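# Close both cupboard doors fully with the mobile arm robot

## Task

Close both doors of the cupboard completely, so that they remain shut without the robot holding them. Banging either door open or closed counts as failure, and so does the robot toppling or finishing in a tilted state.

## Robot and tools

Robot: TidyBot++, a single-arm mobile robot. The base is 0.54 m long, 0.50 m wide and 0.38 m tall, on four driven casters. One seven-joint arm with a two-finger gripper is mounted on top; its shoulder sits 0.12 m ahead of the base centre and 0.68 m off the floor. Segments: upper arm 0.42 m, forearm 0.31 m, hand 0.31 m (wrist to the hand point). The arm begins folded, hand pointing down, reaching up to 0.08 m beyond the base front, elbow up to 1.15 m high. Cameras: base_camera (pinhole, 644x364) and wrist_camera (fisheye, 644x476, looking along the hand).

Frames: the base frame has its origin on the floor below the base centre, x forward, y left, z up. hand_pose is reported in it, for the point between the finger pads; the hand's own z axis runs along the fingers and the fingers close along its y axis. The odometry frame is the base frame as it was when the scene began. base_odometry heading is in radians, left positive, from -3.142 to 3.142; it only counts wheel rotation, so slip looks like travel and drift of a few cm and several degrees builds up. base_tilt is in degrees, positive when leaning forward or right, with a fixed bias of up to about 1 degree.

execute_actions: argument actions is a list holding exactly one action (or empty, which just reports state and images). An action may contain base, joints, or both, plus optional speeds; these start together. base takes exactly one key, each a relative offset from where the base currently is: translate_m (metres, forward positive, -2 to 2), strafe_m (metres, left positive, -2 to 2), rotate_rad (radians, counter-clockwise from above positive, -6.3 to 6.3). joints is a set of absolute targets keyed by name, in radians: joint_1_rad (whole arm about vertical, any angle, positive is clockwise from above, opposite to rotate_rad), joint_2_rad shoulder -2.249 to 2.249, joint_3_rad upper-arm roll any angle, joint_4_rad elbow -2.579 to 2.579, joint_5_rad forearm roll any angle, joint_6_rad wrist -2.099 to 2.099, joint_7_rad hand roll any angle (hand down: positive is counter-clockwise from above; at 1.57 fingers open left/right). gripper_pos is an absolute value 0 (open, gap about 85 mm) to 1 (closed, squeezing hard). Any-angle joints take the short way; for larger turns send steps under half a turn. Tolerances for done are about 0.039 rad for joints 1-4, 0.056 for 5-7, 0.03 for the gripper. speeds caps top speed for that action only: translate_m and strafe_m 0.05 to 0.5 m/s, rotate_rad 0.1 to 1.57 rad/s (the maximum is the default). A base move needing more than 8.667 s at its top speed is rejected; one action lasts at most 15 s. Unknown keys or out-of-range values get the whole call refused with no motion. Argument cameras lists base_camera, wrist_camera or all; omitted or null means all, [] means none. Images come after the motion, ordered as the pictures line says.

Arm geometry: with joint_1_rad 0, joint_3_rad 3.14, joint_5_rad 0 the arm stays in the vertical plane of base x. Segment tilt from vertical (forward positive): upper arm = joint_2_rad, forearm = joint_2_rad - joint_4_rad, hand = that minus joint_6_rad. Sum length*sin for forward reach and length*cos for height above the shoulder. A downward hand reaches at most about 0.94 m high, only near the base.

wait: seconds from 0 to 10; the robot keeps its last commands and you get the same report as an empty action. zoom_image: camera (base_camera or wrist_camera) and region [x0, y0, x1, y1] in pixels of that camera's latest full image, at most 504 by 504. finished_scene: scene number (1 or 2); ends the scene irreversibly once the last command has been held, and reports success. Only call it when both doors are shut by themselves.

Reading results: base_status and joint_status tell how each motion ended. done for the base only means the wheels turned enough, even if blocked or slipping. off_target means it stopped away from the target and may still push. contact_stop or time_out means the target was dropped and it holds in place. joint command not followed, with a cause line, means a self-collision check withheld arm targets (the gripper part still runs); those targets may be retried later. on_its_own lists uncommanded motion. Omitted joints or base may still be pushing toward older targets. motor_effort gives percent of max per motor, bracket = peak in the last action; readings are noisy and biased. Motor temperatures are listed per joint; MOTOR HOT appears from 60 °C and an OVER-TEMPERATURE FAULT at 75 °C makes the arm sag (status limit_stop_at_motor_heat; resend targets). ARM HIT means a hard self or base hit. Torque limits: joints 1-4 104.5 N m (warn 56.7), joints 5-7 51.3 N m (warn 29.4); exceeding one freezes the arm and gripper for 10 s and skips the rest of the call, the base continuing.

Friction leaves joints slightly short; to correct, send last command + (desired - measured) for each joint. Hand position is often 1-2 cm off; trust the cameras. The robot keeps its last command while you are composing a reply.

Avoid: slamming doors (push gently, low speeds), driving the base while the arm is caught on something high (about 0.8 m or more) which can tip the robot, strong sideways pushes with a raised hand, driving the arm into objects hard, and leaving the robot tilted; backing off or retracting the arm relieves a lean.

Each tool is called after "Call:" as name(argument=value, ...), one argument or row to a line, values as JSON.

## Session

Call:
execute_actions(
  actions=[],
)

Scene clock: 0.00 s.
Motor temperatures (°C, as the motors report them): [35 33 29 31 35 38 38]
base_odometry: x=+0.000 y=+0.000 heading=+0.000 (m, m, rad; odometry frame)
base_tilt: forward=-0.2 right=-0.6 (deg)
base_status: not commanded
joint_positions: joint_1_rad=+0.034 joint_2_rad=-0.319 joint_3_rad=+3.123 joint_4_rad=-2.550 joint_5_rad=+0.019 joint_6_rad=-0.850 joint_7_rad=+1.603 gripper_pos=+0.000
joint_status: not commanded
motor_effort: joint_1_rad=+0 joint_2_rad=-1 joint_3_rad=+1 joint_4_rad=+11 joint_5_rad=+1 joint_6_rad=+0 joint_7_rad=+0 (%)
hand_pose: x=+0.2539 y=-0.0060 z=+0.5778 quat_wxyz=(+0.011, +0.999, +0.014, +0.030) (m; base frame)
pictures: base_camera, wrist_camera
Images, in order (width x height): base_camera 644x364, wrist_camera 644x476.

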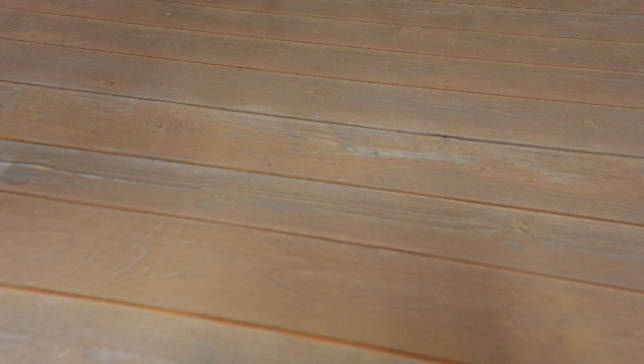

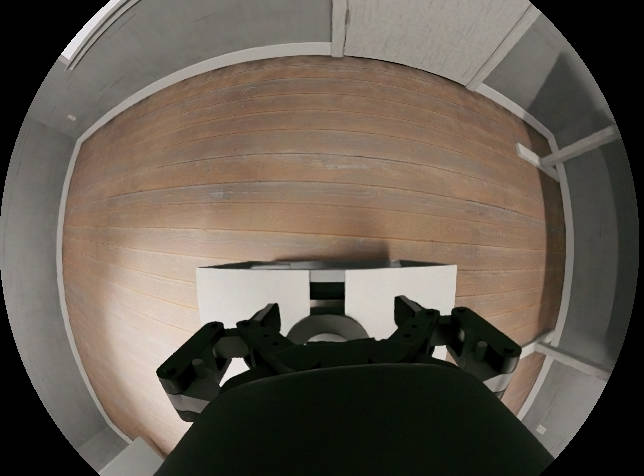

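Call:
execute_actions(
  actions=[
    {"base":{"rotate_rad":2.6},"joints":{"joint_6_rad":0.5,"gripper_pos":1}},
  ],
)

Scene clock: 17.83 s.
Motor temperatures (°C, as the motors report them): [35 33 29 31 35 38 38]
base_odometry: x=+0.000 y=+0.000 heading=+2.600 (m, m, rad; odometry frame)
base_tilt: forward=-0.2 right=-0.5 (deg)
base_status: done
joint_positions: joint_1_rad=+0.034 joint_2_rad=-0.319 joint_3_rad=+3.123 joint_4_rad=-2.547 joint_5_rad=+0.019 joint_6_rad=+0.494 joint_7_rad=+1.603 gripper_pos=+0.999
joint_status: all done
motor_effort: joint_1_rad=+0(2) joint_2_rad=-7(8) joint_3_rad=+1(2) joint_4_rad=+19(19) joint_5_rad=+0(0) joint_6_rad=+10(11) joint_7_rad=+0(0) (%)
hand_pose: x=+0.5430 y=-0.0021 z=+0.8390 quat_wxyz=(+0.020, +0.762, +0.017, +0.647) (m; base frame)
pictures: base_camera, wrist_camera
Images, in order (width x height): base_camera 644x364, wrist_camera 644x476.

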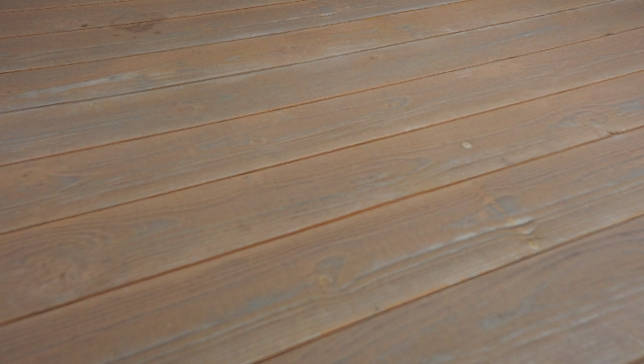

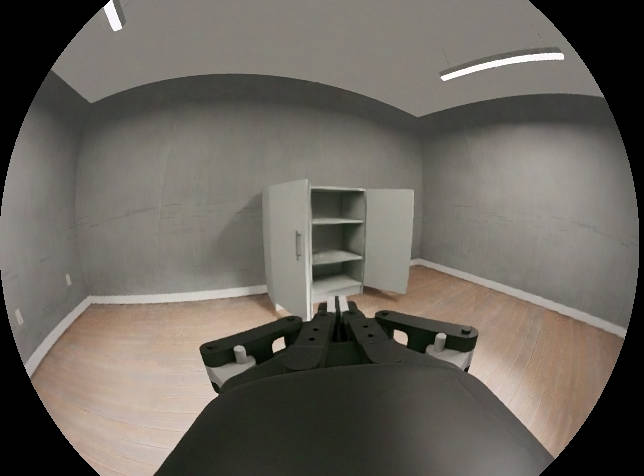

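Call:
execute_actions(
  actions=[
    {"base":{"rotate_rad":0.35}},
  ],
  cameras=[],
)

Call:
execute_actions(
  actions=[
    {"base":{"translate_m":0.9},"joints":{"joint_6_rad":0.2}},
  ],
)

Scene clock: 25.40 s.
Motor temperatures (°C, as the motors report them): [35 33 29 31 35 38 38]
base_odometry: x=+0.000 y=+0.000 heading=+2.949 (m, m, rad; odometry frame)
base_tilt: forward=-0.2 right=-0.5 (deg)
base_status: done
joint_positions: joint_1_rad=+0.034 joint_2_rad=-0.319 joint_3_rad=+3.123 joint_4_rad=-2.547 joint_5_rad=+0.019 joint_6_rad=+0.494 joint_7_rad=+1.603 gripper_pos=+0.999
joint_status: not commanded
motor_effort: joint_1_rad=+0(2) joint_2_rad=-7(8) joint_3_rad=+1(2) joint_4_rad=+19(19) joint_5_rad=+0(0) joint_6_rad=+11(11) joint_7_rad=+0(0) (%)
hand_pose: x=+0.5430 y=-0.0019 z=+0.8390 quat_wxyz=(+0.020, +0.762, +0.017, +0.647) (m; base frame)
pictures: none
No camera images: the call's "cameras" was empty. Leave "cameras" out to get every camera's image.

Scene clock: 28.57 s.
Motor temperatures (°C, as the motors report them): [35 33 29 31 35 38 38]
base_odometry: x=-0.884 y=+0.171 heading=+2.950 (m, m, rad; odometry frame)
base_tilt: forward=-0.2 right=-0.5 (deg)
base_status: done
joint_positions: joint_1_rad=+0.034 joint_2_rad=-0.319 joint_3_rad=+3.123 joint_4_rad=-2.556 joint_5_rad=+0.019 joint_6_rad=+0.207 joint_7_rad=+1.603 gripper_pos=+0.999
joint_status: all done
motor_effort: joint_1_rad=-1(0) joint_2_rad=-7(9) joint_3_rad=+1(1) joint_4_rad=+19(21) joint_5_rad=+0(0) joint_6_rad=+10(12) joint_7_rad=+0(0) (%)
hand_pose: x=+0.5130 y=-0.0035 z=+0.7492 quat_wxyz=(+0.019, +0.849, +0.017, +0.527) (m; base frame)
pictures: base_camera, wrist_camera
Images, in order (width x height): base_camera 644x364, wrist_camera 644x476.

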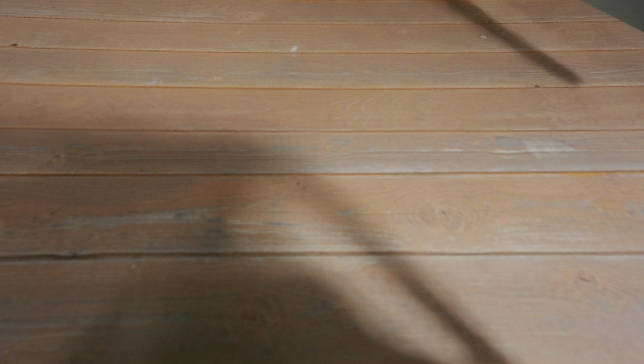

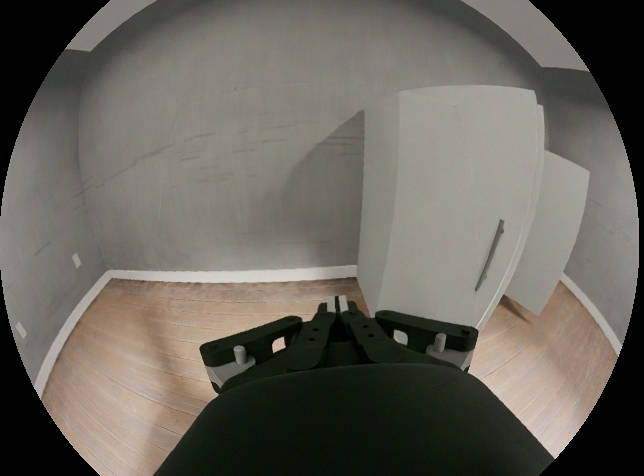

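Call:
execute_actions(
  actions=[
    {"base":{"translate_m":0.34},"joints":{"joint_6_rad":0.55}},
  ],
  cameras=[],
)

Call:
execute_actions(
  actions=[
    {"base":{"strafe_m":-0.33}},
  ],
)

Call:
execute_actions(
  actions=[
    {"base":{"strafe_m":-0.29},"speeds":{"strafe_m":0.08}},
  ],
)

Scene clock: 51.03 s.
Motor temperatures (°C, as the motors report them): [35 33 29 32 35 38 38]
base_odometry: x=-1.218 y=+0.235 heading=+2.951 (m, m, rad; odometry frame)
base_tilt: forward=-0.2 right=-0.5 (deg)
base_status: done
joint_positions: joint_1_rad=+0.034 joint_2_rad=-0.319 joint_3_rad=+3.123 joint_4_rad=-2.550 joint_5_rad=+0.019 joint_6_rad=+0.542 joint_7_rad=+1.603 gripper_pos=+0.999
joint_status: all done
motor_effort: joint_1_rad=+0(0) joint_2_rad=-7(11) joint_3_rad=+1(1) joint_4_rad=+19(21) joint_5_rad=+0(0) joint_6_rad=+10(12) joint_7_rad=+0(0) (%)
hand_pose: x=+0.5443 y=-0.0016 z=+0.8519 quat_wxyz=(+0.020, +0.747, +0.017, +0.664) (m; base frame)
pictures: none
No camera images: the call's "cameras" was empty. Leave "cameras" out to get every camera's image.

Scene clock: 53.03 s.
Motor temperatures (°C, as the motors report them): [35 33 29 32 35 38 38]
base_odometry: x=-1.155 y=+0.560 heading=+2.951 (m, m, rad; odometry frame)
base_tilt: forward=-0.2 right=-0.5 (deg)
base_status: done
joint_positions: joint_1_rad=+0.032 joint_2_rad=-0.319 joint_3_rad=+3.123 joint_4_rad=-2.550 joint_5_rad=+0.019 joint_6_rad=+0.542 joint_7_rad=+1.603 gripper_pos=+0.999
joint_status: not commanded
motor_effort: joint_1_rad=+0(5) joint_2_rad=-8(8) joint_3_rad=+1(6) joint_4_rad=+20(20) joint_5_rad=+0(3) joint_6_rad=+11(11) joint_7_rad=+0(0) (%)
hand_pose: x=+0.5443 y=-0.0005 z=+0.8519 quat_wxyz=(+0.019, +0.747, +0.018, +0.664) (m; base frame)
pictures: base_camera, wrist_camera
Images, in order (width x height): base_camera 644x364, wrist_camera 644x476.

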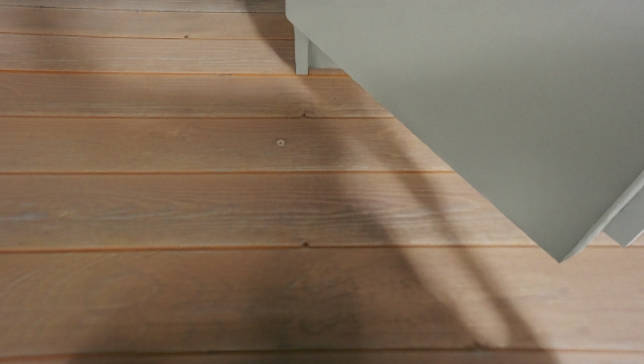

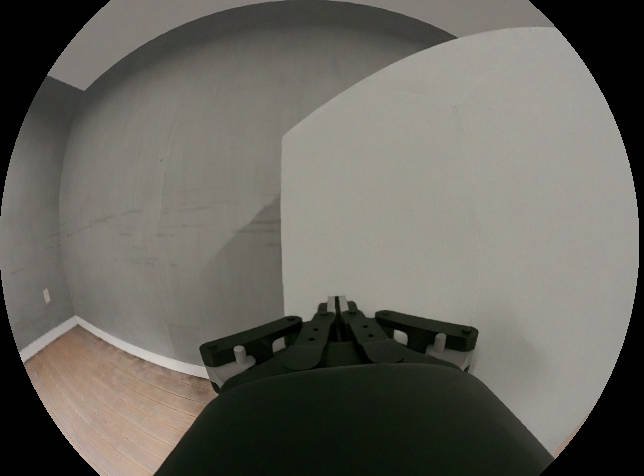

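Scene clock: 57.17 s.
Motor temperatures (°C, as the motors report them): [35 33 29 32 35 38 38]
base_odometry: x=-1.100 y=+0.844 heading=+2.951 (m, m, rad; odometry frame)
base_tilt: forward=-0.2 right=-0.5 (deg)
base_status: done
joint_positions: joint_1_rad=+0.030 joint_2_rad=-0.319 joint_3_rad=+3.120 joint_4_rad=-2.550 joint_5_rad=+0.019 joint_6_rad=+0.542 joint_7_rad=+1.603 gripper_pos=+0.999
joint_status: not commanded
motor_effort: joint_1_rad=+0(5) joint_2_rad=-7(8) joint_3_rad=+1(7) joint_4_rad=+19(19) joint_5_rad=+0(3) joint_6_rad=+10(11) joint_7_rad=+0(0) (%)
hand_pose: x=+0.5442 y=+0.0016 z=+0.8519 quat_wxyz=(+0.018, +0.747, +0.020, +0.664) (m; base frame)
pictures: base_camera, wrist_camera
Images, in order (width x height): base_camera 644x364, wrist_camera 644x476.

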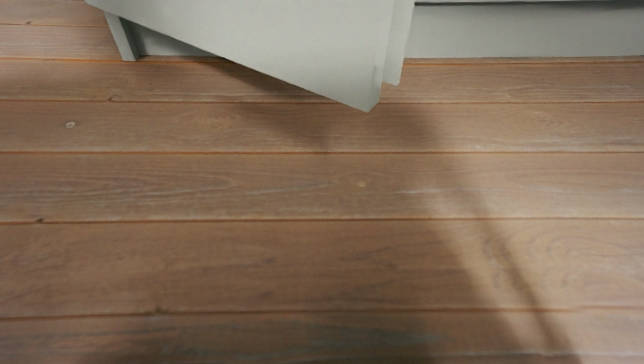

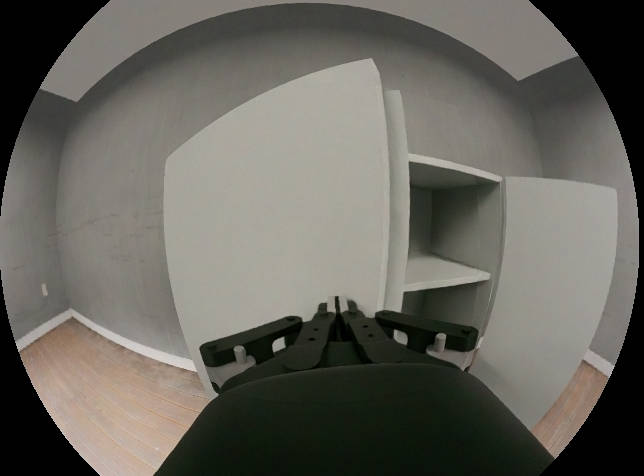

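Left door carries the inner lip, so it closes first. Good.

Call:
execute_actions(
  actions=[
    {"base":{"translate_m":0.22},"speeds":{"translate_m":0.06}},
  ],
)

Scene clock: 64.53 s.
Motor temperatures (°C, as the motors report them): [35 33 29 32 35 38 38]
base_odometry: x=-1.317 y=+0.886 heading=+2.951 (m, m, rad; odometry frame)
base_tilt: forward=-0.2 right=-0.5 (deg)
base_status: done
joint_positions: joint_1_rad=+0.030 joint_2_rad=-0.319 joint_3_rad=+3.120 joint_4_rad=-2.550 joint_5_rad=+0.019 joint_6_rad=+0.542 joint_7_rad=+1.603 gripper_pos=+0.999
joint_status: not commanded
motor_effort: joint_1_rad=+0(0) joint_2_rad=-7(10) joint_3_rad=+1(1) joint_4_rad=+19(22) joint_5_rad=+0(1) joint_6_rad=+11(11) joint_7_rad=+0(0) (%)
hand_pose: x=+0.5441 y=+0.0016 z=+0.8518 quat_wxyz=(+0.018, +0.747, +0.020, +0.664) (m; base frame)
pictures: base_camera, wrist_camera
Images, in order (width x height): base_camera 644x364, wrist_camera 644x476.

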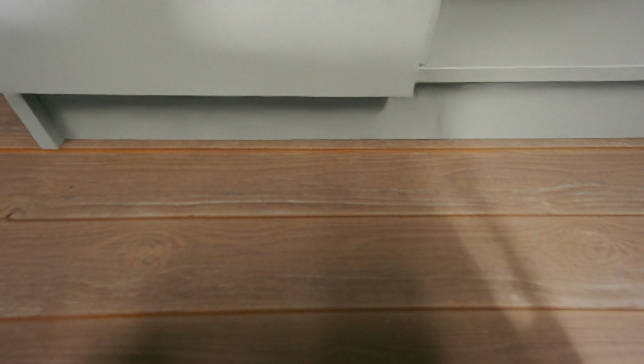

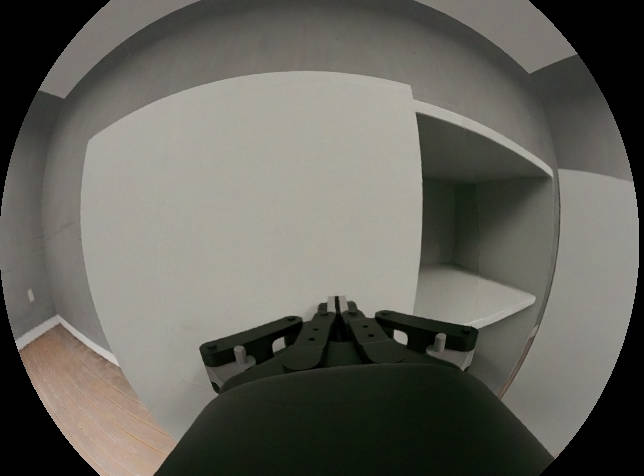

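Call:
execute_actions(
  actions=[
    {"base":{"translate_m":-0.52}},
  ],
  cameras=["wrist_camera"],
)

Call:
execute_actions(
  actions=[
    {"base":{"strafe_m":-0.8}},
  ],
)

Scene clock: 74.60 s.
Motor temperatures (°C, as the motors report them): [35 33 29 32 35 39 38]
base_odometry: x=-0.806 y=+0.788 heading=+2.951 (m, m, rad; odometry frame)
base_tilt: forward=-0.2 right=-0.5 (deg)
base_status: done
joint_positions: joint_1_rad=+0.030 joint_2_rad=-0.319 joint_3_rad=+3.120 joint_4_rad=-2.550 joint_5_rad=+0.019 joint_6_rad=+0.542 joint_7_rad=+1.603 gripper_pos=+0.999
joint_status: not commanded
motor_effort: joint_1_rad=+0(1) joint_2_rad=-7(10) joint_3_rad=+1(3) joint_4_rad=+19(21) joint_5_rad=+0(0) joint_6_rad=+11(11) joint_7_rad=+0(0) (%)
hand_pose: x=+0.5441 y=+0.0016 z=+0.8518 quat_wxyz=(+0.018, +0.747, +0.020, +0.664) (m; base frame)
pictures: wrist_camera
Images, in order (width x height): wrist_camera 644x476.

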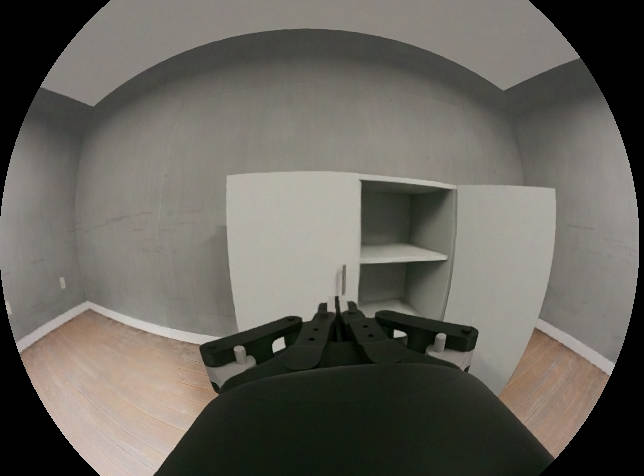

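Scene clock: 77.57 s.
Motor temperatures (°C, as the motors report them): [35 33 29 32 35 39 38]
base_odometry: x=-0.654 y=+1.573 heading=+2.950 (m, m, rad; odometry frame)
base_tilt: forward=-0.2 right=-0.5 (deg)
base_status: done
joint_positions: joint_1_rad=+0.030 joint_2_rad=-0.319 joint_3_rad=+3.120 joint_4_rad=-2.550 joint_5_rad=+0.019 joint_6_rad=+0.542 joint_7_rad=+1.603 gripper_pos=+0.999
joint_status: not commanded
motor_effort: joint_1_rad=+0(1) joint_2_rad=-7(8) joint_3_rad=+1(3) joint_4_rad=+19(19) joint_5_rad=+0(0) joint_6_rad=+11(10) joint_7_rad=+0(0) (%)
hand_pose: x=+0.5441 y=+0.0016 z=+0.8518 quat_wxyz=(+0.018, +0.747, +0.020, +0.664) (m; base frame)
pictures: base_camera, wrist_camera
Images, in order (width x height): base_camera 644x364, wrist_camera 644x476.

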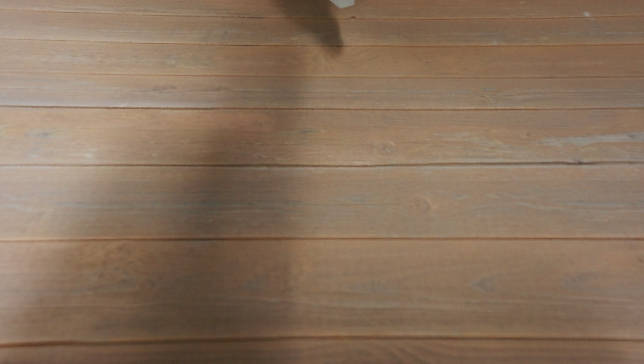

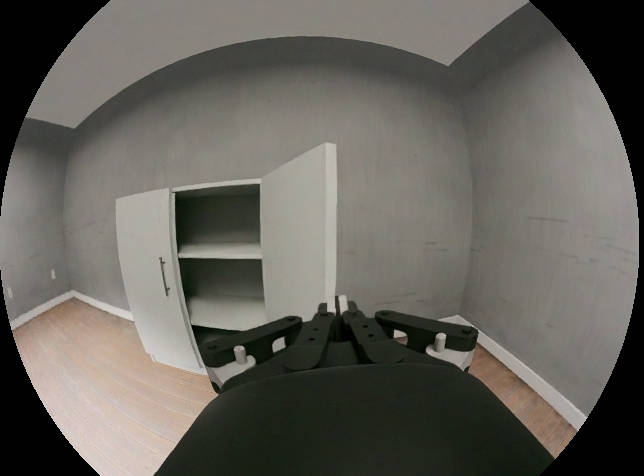

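Call:
execute_actions(
  actions=[
    {"base":{"strafe_m":-0.27},"joints":{"joint_1_rad":-0.4}},
  ],
  cameras=[],
)

Call:
execute_actions(
  actions=[
    {"base":{"translate_m":0.37}},
  ],
)

Call:
execute_actions(
  actions=[
    {"base":{"strafe_m":0.35},"speeds":{"strafe_m":0.08}},
  ],
)

Scene clock: 93.63 s.
Motor temperatures (°C, as the motors report them): [35 33 29 32 35 39 38]
base_odometry: x=-0.602 y=+1.838 heading=+2.950 (m, m, rad; odometry frame)
base_tilt: forward=-0.2 right=-0.5 (deg)
base_status: done
joint_positions: joint_1_rad=-0.385 joint_2_rad=-0.319 joint_3_rad=+3.120 joint_4_rad=-2.550 joint_5_rad=+0.019 joint_6_rad=+0.542 joint_7_rad=+1.603 gripper_pos=+0.999
joint_status: all done
motor_effort: joint_1_rad=+0(1) joint_2_rad=-7(8) joint_3_rad=+1(2) joint_4_rad=+19(19) joint_5_rad=+0(1) joint_6_rad=+10(11) joint_7_rad=+0(0) (%)
hand_pose: x=+0.5073 y=+0.1730 z=+0.8518 quat_wxyz=(-0.119, +0.727, +0.174, +0.653) (m; base frame)
pictures: none
No camera images: the call's "cameras" was empty. Leave "cameras" out to get every camera's image.

Scene clock: 95.70 s.
Motor temperatures (°C, as the motors report them): [35 33 29 32 35 39 38]
base_odometry: x=-0.965 y=+1.909 heading=+2.950 (m, m, rad; odometry frame)
base_tilt: forward=-0.2 right=-0.5 (deg)
base_status: done
joint_positions: joint_1_rad=-0.385 joint_2_rad=-0.319 joint_3_rad=+3.120 joint_4_rad=-2.550 joint_5_rad=+0.019 joint_6_rad=+0.542 joint_7_rad=+1.603 gripper_pos=+0.999
joint_status: not commanded
motor_effort: joint_1_rad=+0(0) joint_2_rad=-7(11) joint_3_rad=+1(2) joint_4_rad=+19(20) joint_5_rad=+0(0) joint_6_rad=+10(11) joint_7_rad=+0(0) (%)
hand_pose: x=+0.5073 y=+0.1732 z=+0.8517 quat_wxyz=(-0.119, +0.727, +0.174, +0.653) (m; base frame)
pictures: base_camera, wrist_camera
Images, in order (width x height): base_camera 644x364, wrist_camera 644x476.

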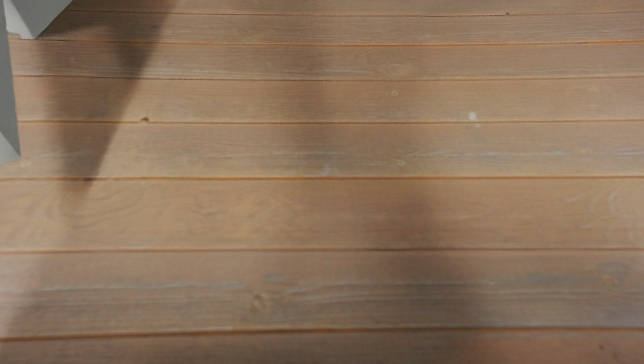

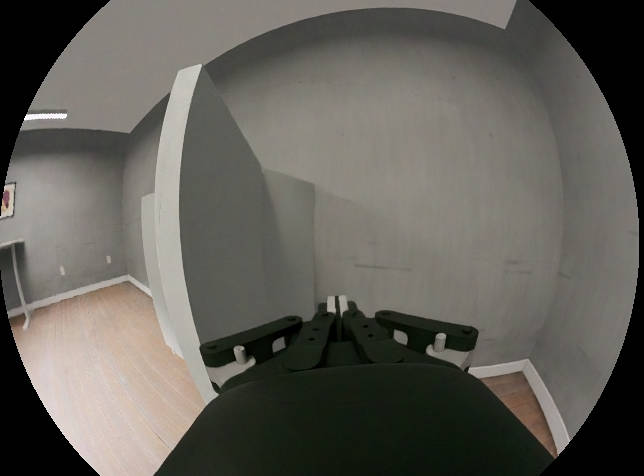

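Scene clock: 100.60 s.
Motor temperatures (°C, as the motors report them): [35 33 29 32 35 39 38]
base_odometry: x=-1.032 y=+1.565 heading=+2.950 (m, m, rad; odometry frame)
base_tilt: forward=-0.2 right=-0.5 (deg)
base_status: done
joint_positions: joint_1_rad=-0.387 joint_2_rad=-0.319 joint_3_rad=+3.123 joint_4_rad=-2.551 joint_5_rad=+0.019 joint_6_rad=+0.542 joint_7_rad=+1.603 gripper_pos=+0.999
joint_status: not commanded
motor_effort: joint_1_rad=+0(4) joint_2_rad=-7(8) joint_3_rad=+1(3) joint_4_rad=+19(22) joint_5_rad=+0(2) joint_6_rad=+11(11) joint_7_rad=+0(0) (%)
hand_pose: x=+0.5074 y=+0.1725 z=+0.8513 quat_wxyz=(-0.119, +0.727, +0.173, +0.653) (m; base frame)
pictures: base_camera, wrist_camera
Images, in order (width x height): base_camera 644x364, wrist_camera 644x476.

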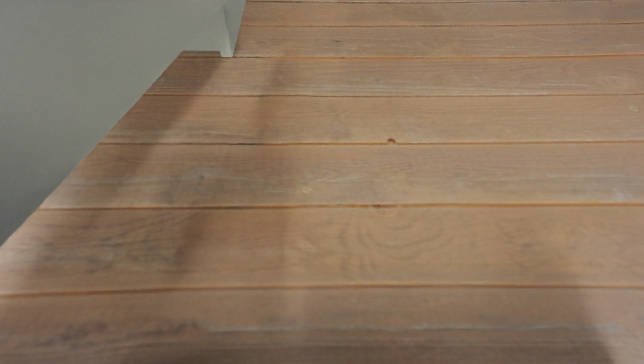

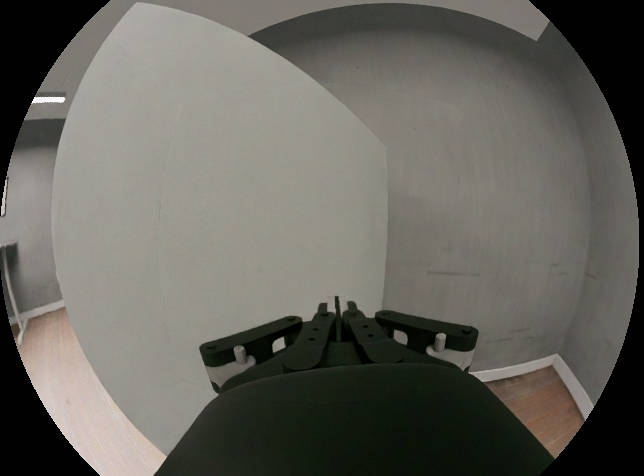

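Call:
execute_actions(
  actions=[
    {"base":{"strafe_m":0.24},"speeds":{"strafe_m":0.08}},
  ],
  cameras=[],
)

Call:
execute_actions(
  actions=[
    {"base":{"translate_m":0.25},"speeds":{"translate_m":0.06}},
  ],
)

Scene clock: 109.40 s.
Motor temperatures (°C, as the motors report them): [35 33 29 32 35 39 38]
base_odometry: x=-1.078 y=+1.330 heading=+2.949 (m, m, rad; odometry frame)
base_tilt: forward=-0.2 right=-0.5 (deg)
base_status: done
joint_positions: joint_1_rad=-0.388 joint_2_rad=-0.319 joint_3_rad=+3.123 joint_4_rad=-2.551 joint_5_rad=+0.019 joint_6_rad=+0.542 joint_7_rad=+1.603 gripper_pos=+0.999
joint_status: not commanded
motor_effort: joint_1_rad=-1(3) joint_2_rad=-7(8) joint_3_rad=+1(2) joint_4_rad=+19(19) joint_5_rad=+0(2) joint_6_rad=+10(11) joint_7_rad=+0(0) (%)
hand_pose: x=+0.5073 y=+0.1726 z=+0.8512 quat_wxyz=(-0.119, +0.727, +0.173, +0.653) (m; base frame)
pictures: none
No camera images: the call's "cameras" was empty. Leave "cameras" out to get every camera's image.

Scene clock: 114.20 s.
Motor temperatures (°C, as the motors report them): [35 33 29 32 35 39 38]
base_odometry: x=-1.324 y=+1.377 heading=+2.950 (m, m, rad; odometry frame)
base_tilt: forward=-0.2 right=-0.5 (deg)
base_status: done
joint_positions: joint_1_rad=-0.394 joint_2_rad=-0.340 joint_3_rad=+3.121 joint_4_rad=-2.567 joint_5_rad=+0.019 joint_6_rad=+0.543 joint_7_rad=+1.603 gripper_pos=+0.999
joint_status: not commanded
motor_effort: joint_1_rad=+0(4) joint_2_rad=-3(9) joint_3_rad=+1(5) joint_4_rad=+22(27) joint_5_rad=+0(2) joint_6_rad=+11(11) joint_7_rad=+0(0) (%)
hand_pose: x=+0.4994 y=+0.1729 z=+0.8511 quat_wxyz=(-0.122, +0.725, +0.176, +0.654) (m; base frame)
pictures: base_camera, wrist_camera
Images, in order (width x height): base_camera 644x364, wrist_camera 644x476.

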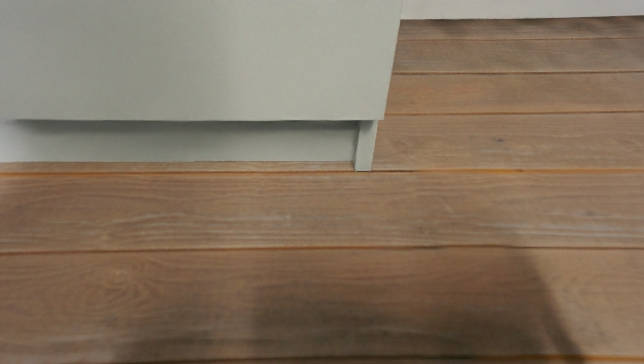

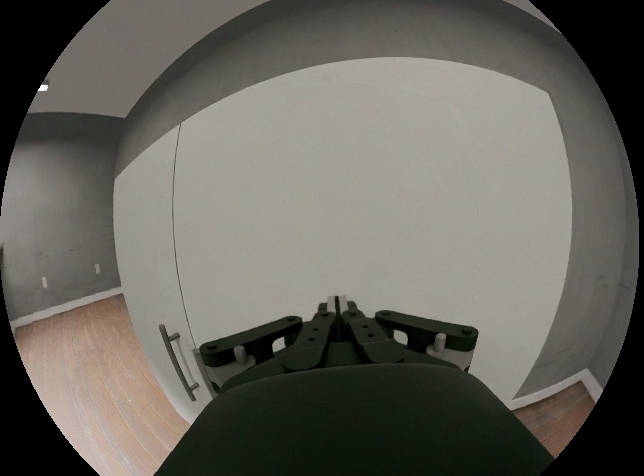

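Call:
execute_actions(
  actions=[
    {"base":{"translate_m":-0.08}},
  ],
)

Call:
zoom_image(
  camera="wrist_camera",
  region=[100,60,340,240],
)

Scene clock: 121.30 s.
Motor temperatures (°C, as the motors report them): [35 33 29 32 35 39 38]
base_odometry: x=-1.245 y=+1.362 heading=+2.949 (m, m, rad; odometry frame)
base_tilt: forward=-0.2 right=-0.5 (deg)
base_status: done
joint_positions: joint_1_rad=-0.394 joint_2_rad=-0.327 joint_3_rad=+3.121 joint_4_rad=-2.552 joint_5_rad=+0.019 joint_6_rad=+0.543 joint_7_rad=+1.603 gripper_pos=+0.999
joint_status: not commanded
motor_effort: joint_1_rad=+0(1) joint_2_rad=-7(9) joint_3_rad=+1(1) joint_4_rad=+19(22) joint_5_rad=+0(1) joint_6_rad=+10(11) joint_7_rad=+0(0) (%)
hand_pose: x=+0.5046 y=+0.1752 z=+0.8542 quat_wxyz=(-0.122, +0.724, +0.176, +0.655) (m; base frame)
pictures: base_camera, wrist_camera
Images, in order (width x height): base_camera 644x364, wrist_camera 644x476.

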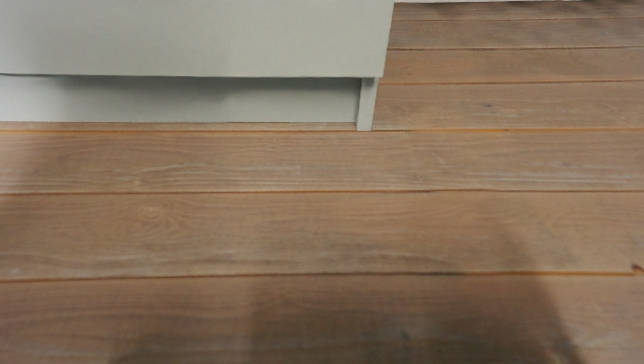

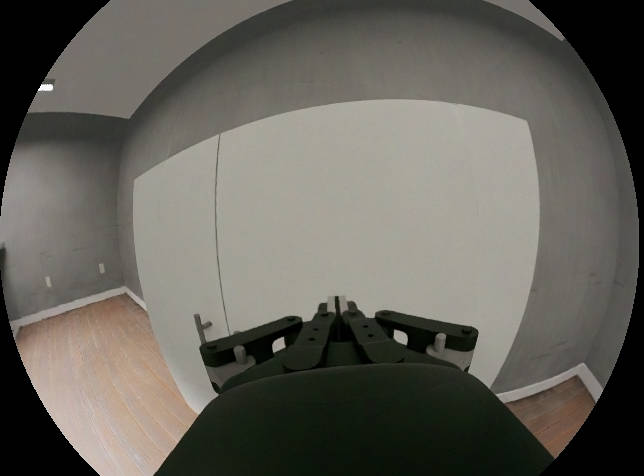

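Region (100, 60, 340, 240) of wrist_camera's 644x476 image, scaled by 2.100; it fills the top 378 rows of this view, and the rest is white.

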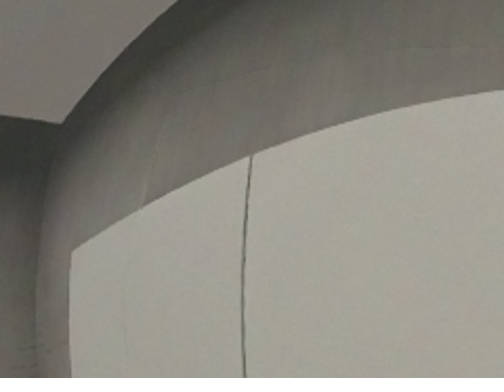

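Call:
finished_scene(
  scene=1,
)

The scene is finished: the task was done.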